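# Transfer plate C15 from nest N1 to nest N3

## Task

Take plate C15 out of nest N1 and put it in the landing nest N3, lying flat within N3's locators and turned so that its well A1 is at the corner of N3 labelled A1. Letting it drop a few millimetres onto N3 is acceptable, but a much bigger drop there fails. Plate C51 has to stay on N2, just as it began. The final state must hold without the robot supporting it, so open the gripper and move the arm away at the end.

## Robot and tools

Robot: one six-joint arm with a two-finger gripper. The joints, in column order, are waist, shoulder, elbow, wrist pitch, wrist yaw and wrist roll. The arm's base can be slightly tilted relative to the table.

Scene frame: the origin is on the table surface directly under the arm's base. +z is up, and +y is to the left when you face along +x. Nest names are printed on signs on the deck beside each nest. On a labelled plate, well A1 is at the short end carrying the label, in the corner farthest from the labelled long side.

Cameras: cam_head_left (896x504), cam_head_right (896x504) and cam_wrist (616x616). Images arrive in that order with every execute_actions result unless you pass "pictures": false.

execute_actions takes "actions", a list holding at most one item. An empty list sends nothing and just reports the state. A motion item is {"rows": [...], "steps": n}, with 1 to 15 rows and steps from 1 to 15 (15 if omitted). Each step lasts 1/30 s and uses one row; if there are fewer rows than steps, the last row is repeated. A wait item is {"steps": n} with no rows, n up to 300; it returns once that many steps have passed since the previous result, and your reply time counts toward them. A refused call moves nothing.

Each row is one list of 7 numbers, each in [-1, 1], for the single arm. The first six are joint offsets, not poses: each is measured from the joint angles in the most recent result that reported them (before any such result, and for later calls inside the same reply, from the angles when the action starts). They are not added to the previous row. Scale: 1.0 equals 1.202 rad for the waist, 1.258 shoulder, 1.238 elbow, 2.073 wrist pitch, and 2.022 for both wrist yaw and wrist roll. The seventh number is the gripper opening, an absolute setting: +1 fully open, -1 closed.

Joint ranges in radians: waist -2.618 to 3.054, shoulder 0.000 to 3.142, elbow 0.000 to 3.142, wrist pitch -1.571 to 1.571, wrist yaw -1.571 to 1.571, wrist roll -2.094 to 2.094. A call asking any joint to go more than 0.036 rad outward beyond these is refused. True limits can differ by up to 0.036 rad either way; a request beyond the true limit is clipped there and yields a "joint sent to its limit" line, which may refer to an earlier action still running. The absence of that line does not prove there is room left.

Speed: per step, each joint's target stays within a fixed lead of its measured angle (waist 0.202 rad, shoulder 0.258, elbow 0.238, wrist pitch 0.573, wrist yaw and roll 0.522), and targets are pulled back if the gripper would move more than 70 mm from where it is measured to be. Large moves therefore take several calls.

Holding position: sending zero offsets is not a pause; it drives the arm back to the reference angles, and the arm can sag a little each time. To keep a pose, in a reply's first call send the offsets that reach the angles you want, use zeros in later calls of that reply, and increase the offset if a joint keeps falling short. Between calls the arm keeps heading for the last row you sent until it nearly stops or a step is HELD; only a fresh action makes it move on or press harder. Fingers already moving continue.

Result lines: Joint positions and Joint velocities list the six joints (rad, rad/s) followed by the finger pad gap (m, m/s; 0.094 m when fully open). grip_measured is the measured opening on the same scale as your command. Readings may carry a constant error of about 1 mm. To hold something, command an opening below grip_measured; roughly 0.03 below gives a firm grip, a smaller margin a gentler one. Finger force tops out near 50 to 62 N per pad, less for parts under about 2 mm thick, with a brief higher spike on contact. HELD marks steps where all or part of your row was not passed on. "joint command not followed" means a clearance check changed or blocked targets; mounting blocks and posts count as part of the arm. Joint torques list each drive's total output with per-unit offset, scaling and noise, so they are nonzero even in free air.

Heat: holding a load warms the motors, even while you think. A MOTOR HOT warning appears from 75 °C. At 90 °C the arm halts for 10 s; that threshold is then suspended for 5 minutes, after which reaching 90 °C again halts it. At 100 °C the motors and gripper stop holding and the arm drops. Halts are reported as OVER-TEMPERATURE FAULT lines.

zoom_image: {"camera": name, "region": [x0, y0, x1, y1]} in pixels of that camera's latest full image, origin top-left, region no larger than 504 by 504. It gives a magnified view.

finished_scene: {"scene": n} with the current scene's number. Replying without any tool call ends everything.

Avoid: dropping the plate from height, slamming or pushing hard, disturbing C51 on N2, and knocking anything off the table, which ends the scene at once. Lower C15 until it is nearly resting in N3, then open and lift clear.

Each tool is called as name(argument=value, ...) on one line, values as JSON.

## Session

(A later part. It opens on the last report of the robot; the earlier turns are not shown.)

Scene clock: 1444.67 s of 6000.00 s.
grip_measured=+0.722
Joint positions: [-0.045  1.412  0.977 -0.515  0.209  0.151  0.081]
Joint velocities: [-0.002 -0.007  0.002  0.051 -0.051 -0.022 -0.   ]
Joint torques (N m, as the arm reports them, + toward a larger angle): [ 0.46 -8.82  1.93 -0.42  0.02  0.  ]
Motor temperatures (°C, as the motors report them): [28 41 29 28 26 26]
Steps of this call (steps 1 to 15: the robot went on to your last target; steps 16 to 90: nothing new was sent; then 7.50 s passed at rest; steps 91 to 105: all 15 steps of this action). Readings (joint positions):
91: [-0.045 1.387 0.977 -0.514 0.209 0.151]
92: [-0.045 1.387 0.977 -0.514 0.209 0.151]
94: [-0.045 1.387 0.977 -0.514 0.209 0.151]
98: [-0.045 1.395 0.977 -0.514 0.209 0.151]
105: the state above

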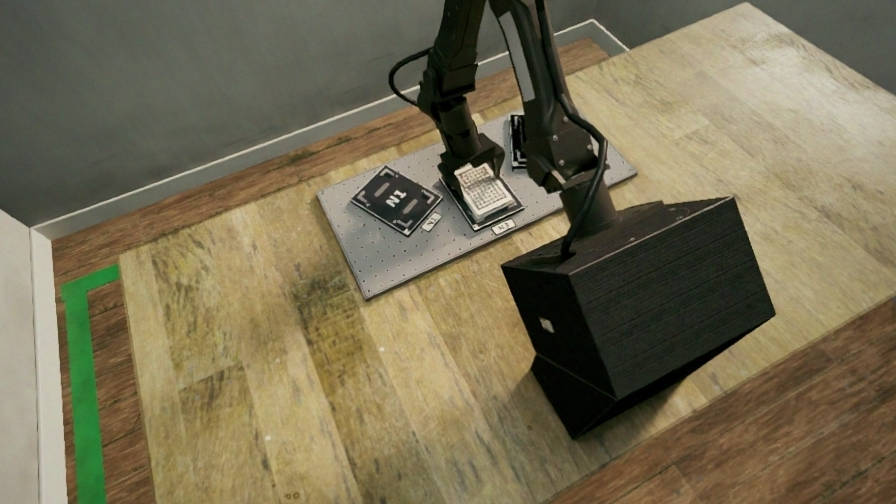

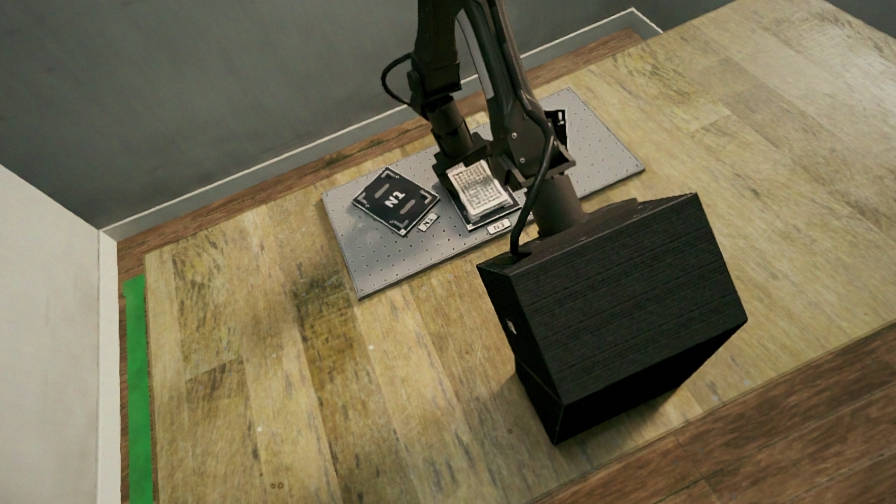

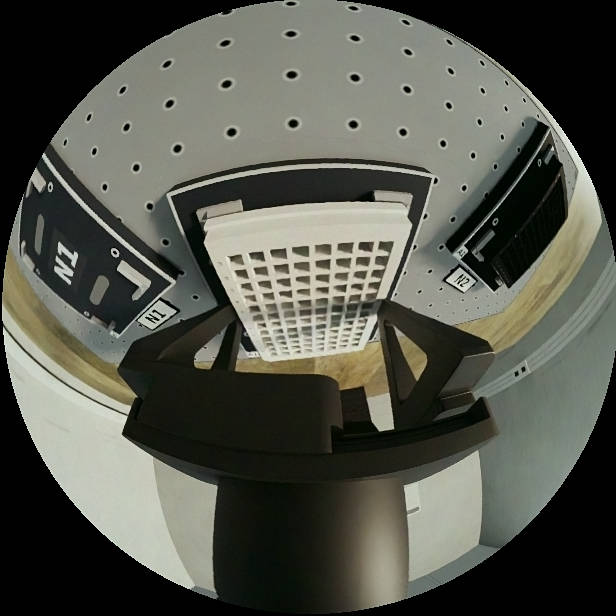

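execute_actions(actions=[{"rows":[[0,-0.004,0,0,0,0,0.70],[0,-0.004,0,0,0,0,0.72],[0,-0.004,0,0,0,0,0.73],[0,-0.004,0,0,0,0,0.74],[0,-0.004,0,0,0,0,0.75],[0,-0.004,0,0,0,0,0.76],[0,-0.004,0,0,0,0,0.78],[0,-0.004,0,0,0,0,0.80],[0,-0.004,0,0,0,0,0.83],[0,-0.004,0,0,0,0,0.86],[0,-0.004,0,0,0,0,0.9],[0,-0.004,0,0,0,0,0.95],[0,-0.004,0,0,0,0,1]]}], pictures=false)

execute_actions(actions=[{"rows":[[0,-0.01,0,0,0,0,1],[0,-0.02,0.002,-0.013,0,0,1],[0,-0.04,0.005,-0.026,0,-0.002,1],[0,-0.06,0.008,-0.04,-0.002,-0.004,1],[0,-0.08,0.011,-0.055,-0.003,-0.007,1],[0,-0.10,0.014,-0.07,-0.004,-0.010,1],[0,-0.13,0.017,-0.085,-0.005,-0.013,1],[0,-0.16,0.02,-0.10,-0.006,-0.016,1],[0,-0.19,0.023,-0.115,-0.007,-0.019,1],[0,-0.22,0.026,-0.13,-0.007,-0.02,1],[0,-0.25,0.03,-0.145,-0.007,-0.02,1],[0,-0.27,0.03,-0.16,-0.007,-0.02,1],[0,-0.28,0.03,-0.17,-0.007,-0.02,1],[0,-0.29,0.03,-0.18,-0.007,-0.02,1]]}], pictures=false)

execute_actions(actions=[{"steps":20}])

zoom_image(camera="cam_wrist", region=[200,120,400,320])

zoom_image(camera="cam_head_left", region=[430,145,535,240])

Scene clock: 1465.80 s of 6000.00 s.
grip_measured=+0.998
Joint positions: [-0.045  1.412  0.977 -0.515  0.21   0.151  0.094]
Joint velocities: [-0.002 -0.007 -0.007 -0.037 -0.051 -0.037  0.004]
Joint torques (N m, as the arm reports them, + toward a larger angle): [  0.84 -10.1    2.33  -0.57   0.04  -0.01]
Motor temperatures (°C, as the motors report them): [28 40 29 28 26 26]
Steps of this call (steps 1 to 15: the robot went on to your last target; steps 16 to 90: nothing new was sent; then 17.63 s passed at rest; steps 91 to 105: all 15 steps of this action). Readings (joint positions):
91: [-0.045 1.412 0.977 -0.515 0.209 0.151]
92: [-0.045 1.412 0.977 -0.515 0.209 0.151]
94: [-0.045 1.412 0.977 -0.515 0.209 0.151]
98: [-0.045 1.412 0.977 -0.515 0.210 0.151]
105: the state above

Scene clock: 1466.30 s of 6000.00 s.
grip_measured=+0.999
Joint positions: [-0.045  1.066  0.999 -0.786  0.201  0.12   0.094]
Joint velocities: [-0.002 -0.51   0.11  -0.579 -0.007 -0.022  0.001]
Joint torques (N m, as the arm reports them, + toward a larger angle): [ 0.24 -7.73  4.73 -0.54 -0.03 -0.05]
Motor temperatures (°C, as the motors report them): [28 40 29 28 26 26]
Steps of this call (steps 1 to 15: all 15 steps of this action). Readings (joint positions):
1: [-0.045 1.412 0.977 -0.515 0.210 0.151]
2: [-0.045 1.412 0.977 -0.516 0.210 0.151]
4: [-0.045 1.401 0.977 -0.532 0.209 0.150]
8: [-0.045 1.309 0.977 -0.613 0.205 0.139]
15: the state above

Scene clock: 1466.97 s of 6000.00 s.
grip_measured=+0.999
Joint positions: [-0.045  1.049  1.003 -0.877  0.2    0.115  0.094]
Joint velocities: [-0.007 -0.007 -0.007 -0.051 -0.081 -0.051 -0.   ]
Joint torques (N m, as the arm reports them, + toward a larger angle): [ 0.36 -8.68  4.73 -0.6  -0.02 -0.04]
Motor temperatures (°C, as the motors report them): [28 40 29 28 26 26]
Steps of this call (steps 1 to 20: the robot went on to your last target). Readings (joint positions):
1: [-0.045 1.053 1.002 -0.802 0.201 0.119]
2: [-0.045 1.048 1.003 -0.815 0.201 0.118]
4: [-0.045 1.049 1.003 -0.838 0.201 0.117]
8: [-0.045 1.049 1.003 -0.864 0.200 0.115]
20: the state above

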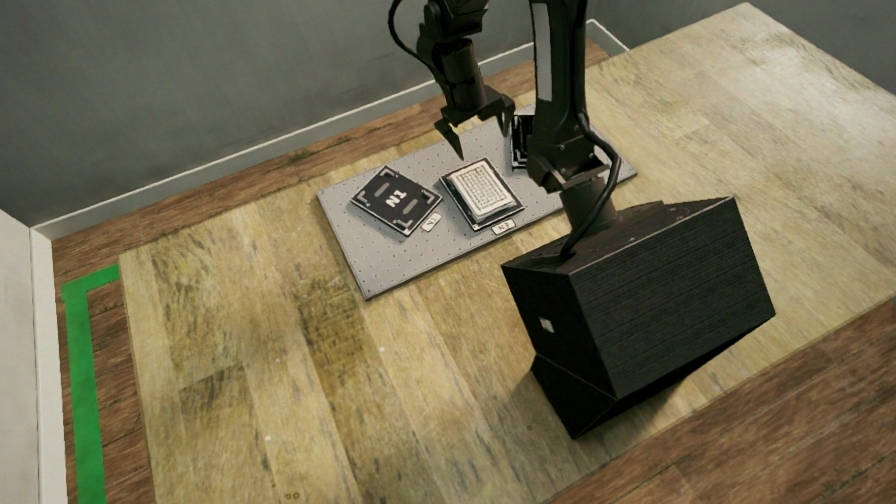

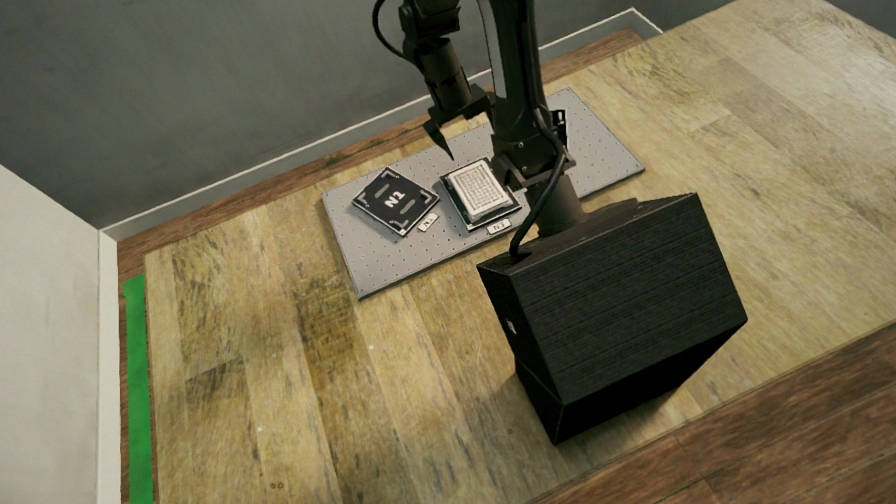

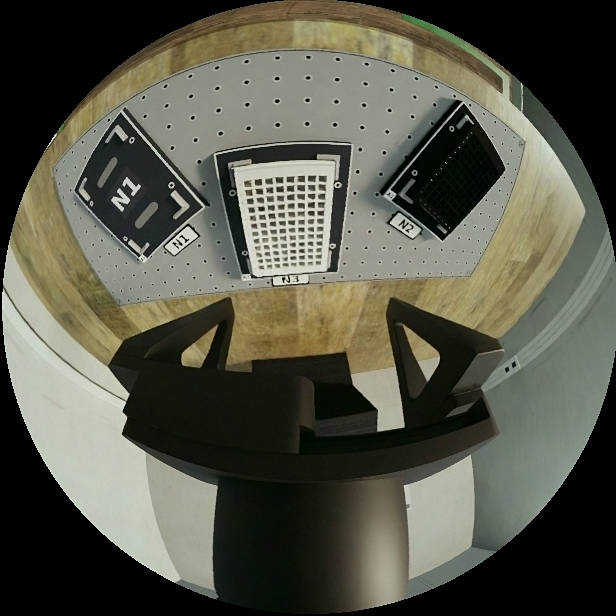

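Region (200, 120, 400, 320) of cam_wrist's 616x616 image, scaled by 2.520, with more detail than that image has.

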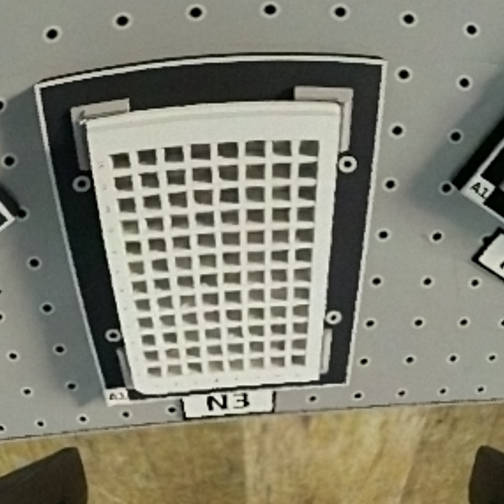

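Region (430, 145, 535, 240) of cam_head_left's 896x504 image, scaled by 4.800, with more detail than that image has; it fills the top 456 rows of this view, and the rest is white.

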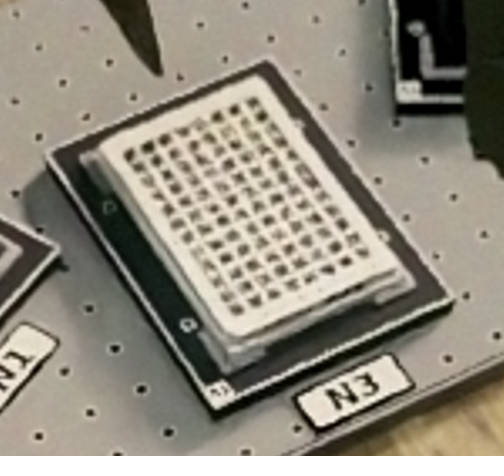

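All four locators visible and symmetric; seated.

finished_scene(scene=1)

The scene is finished: the task was done.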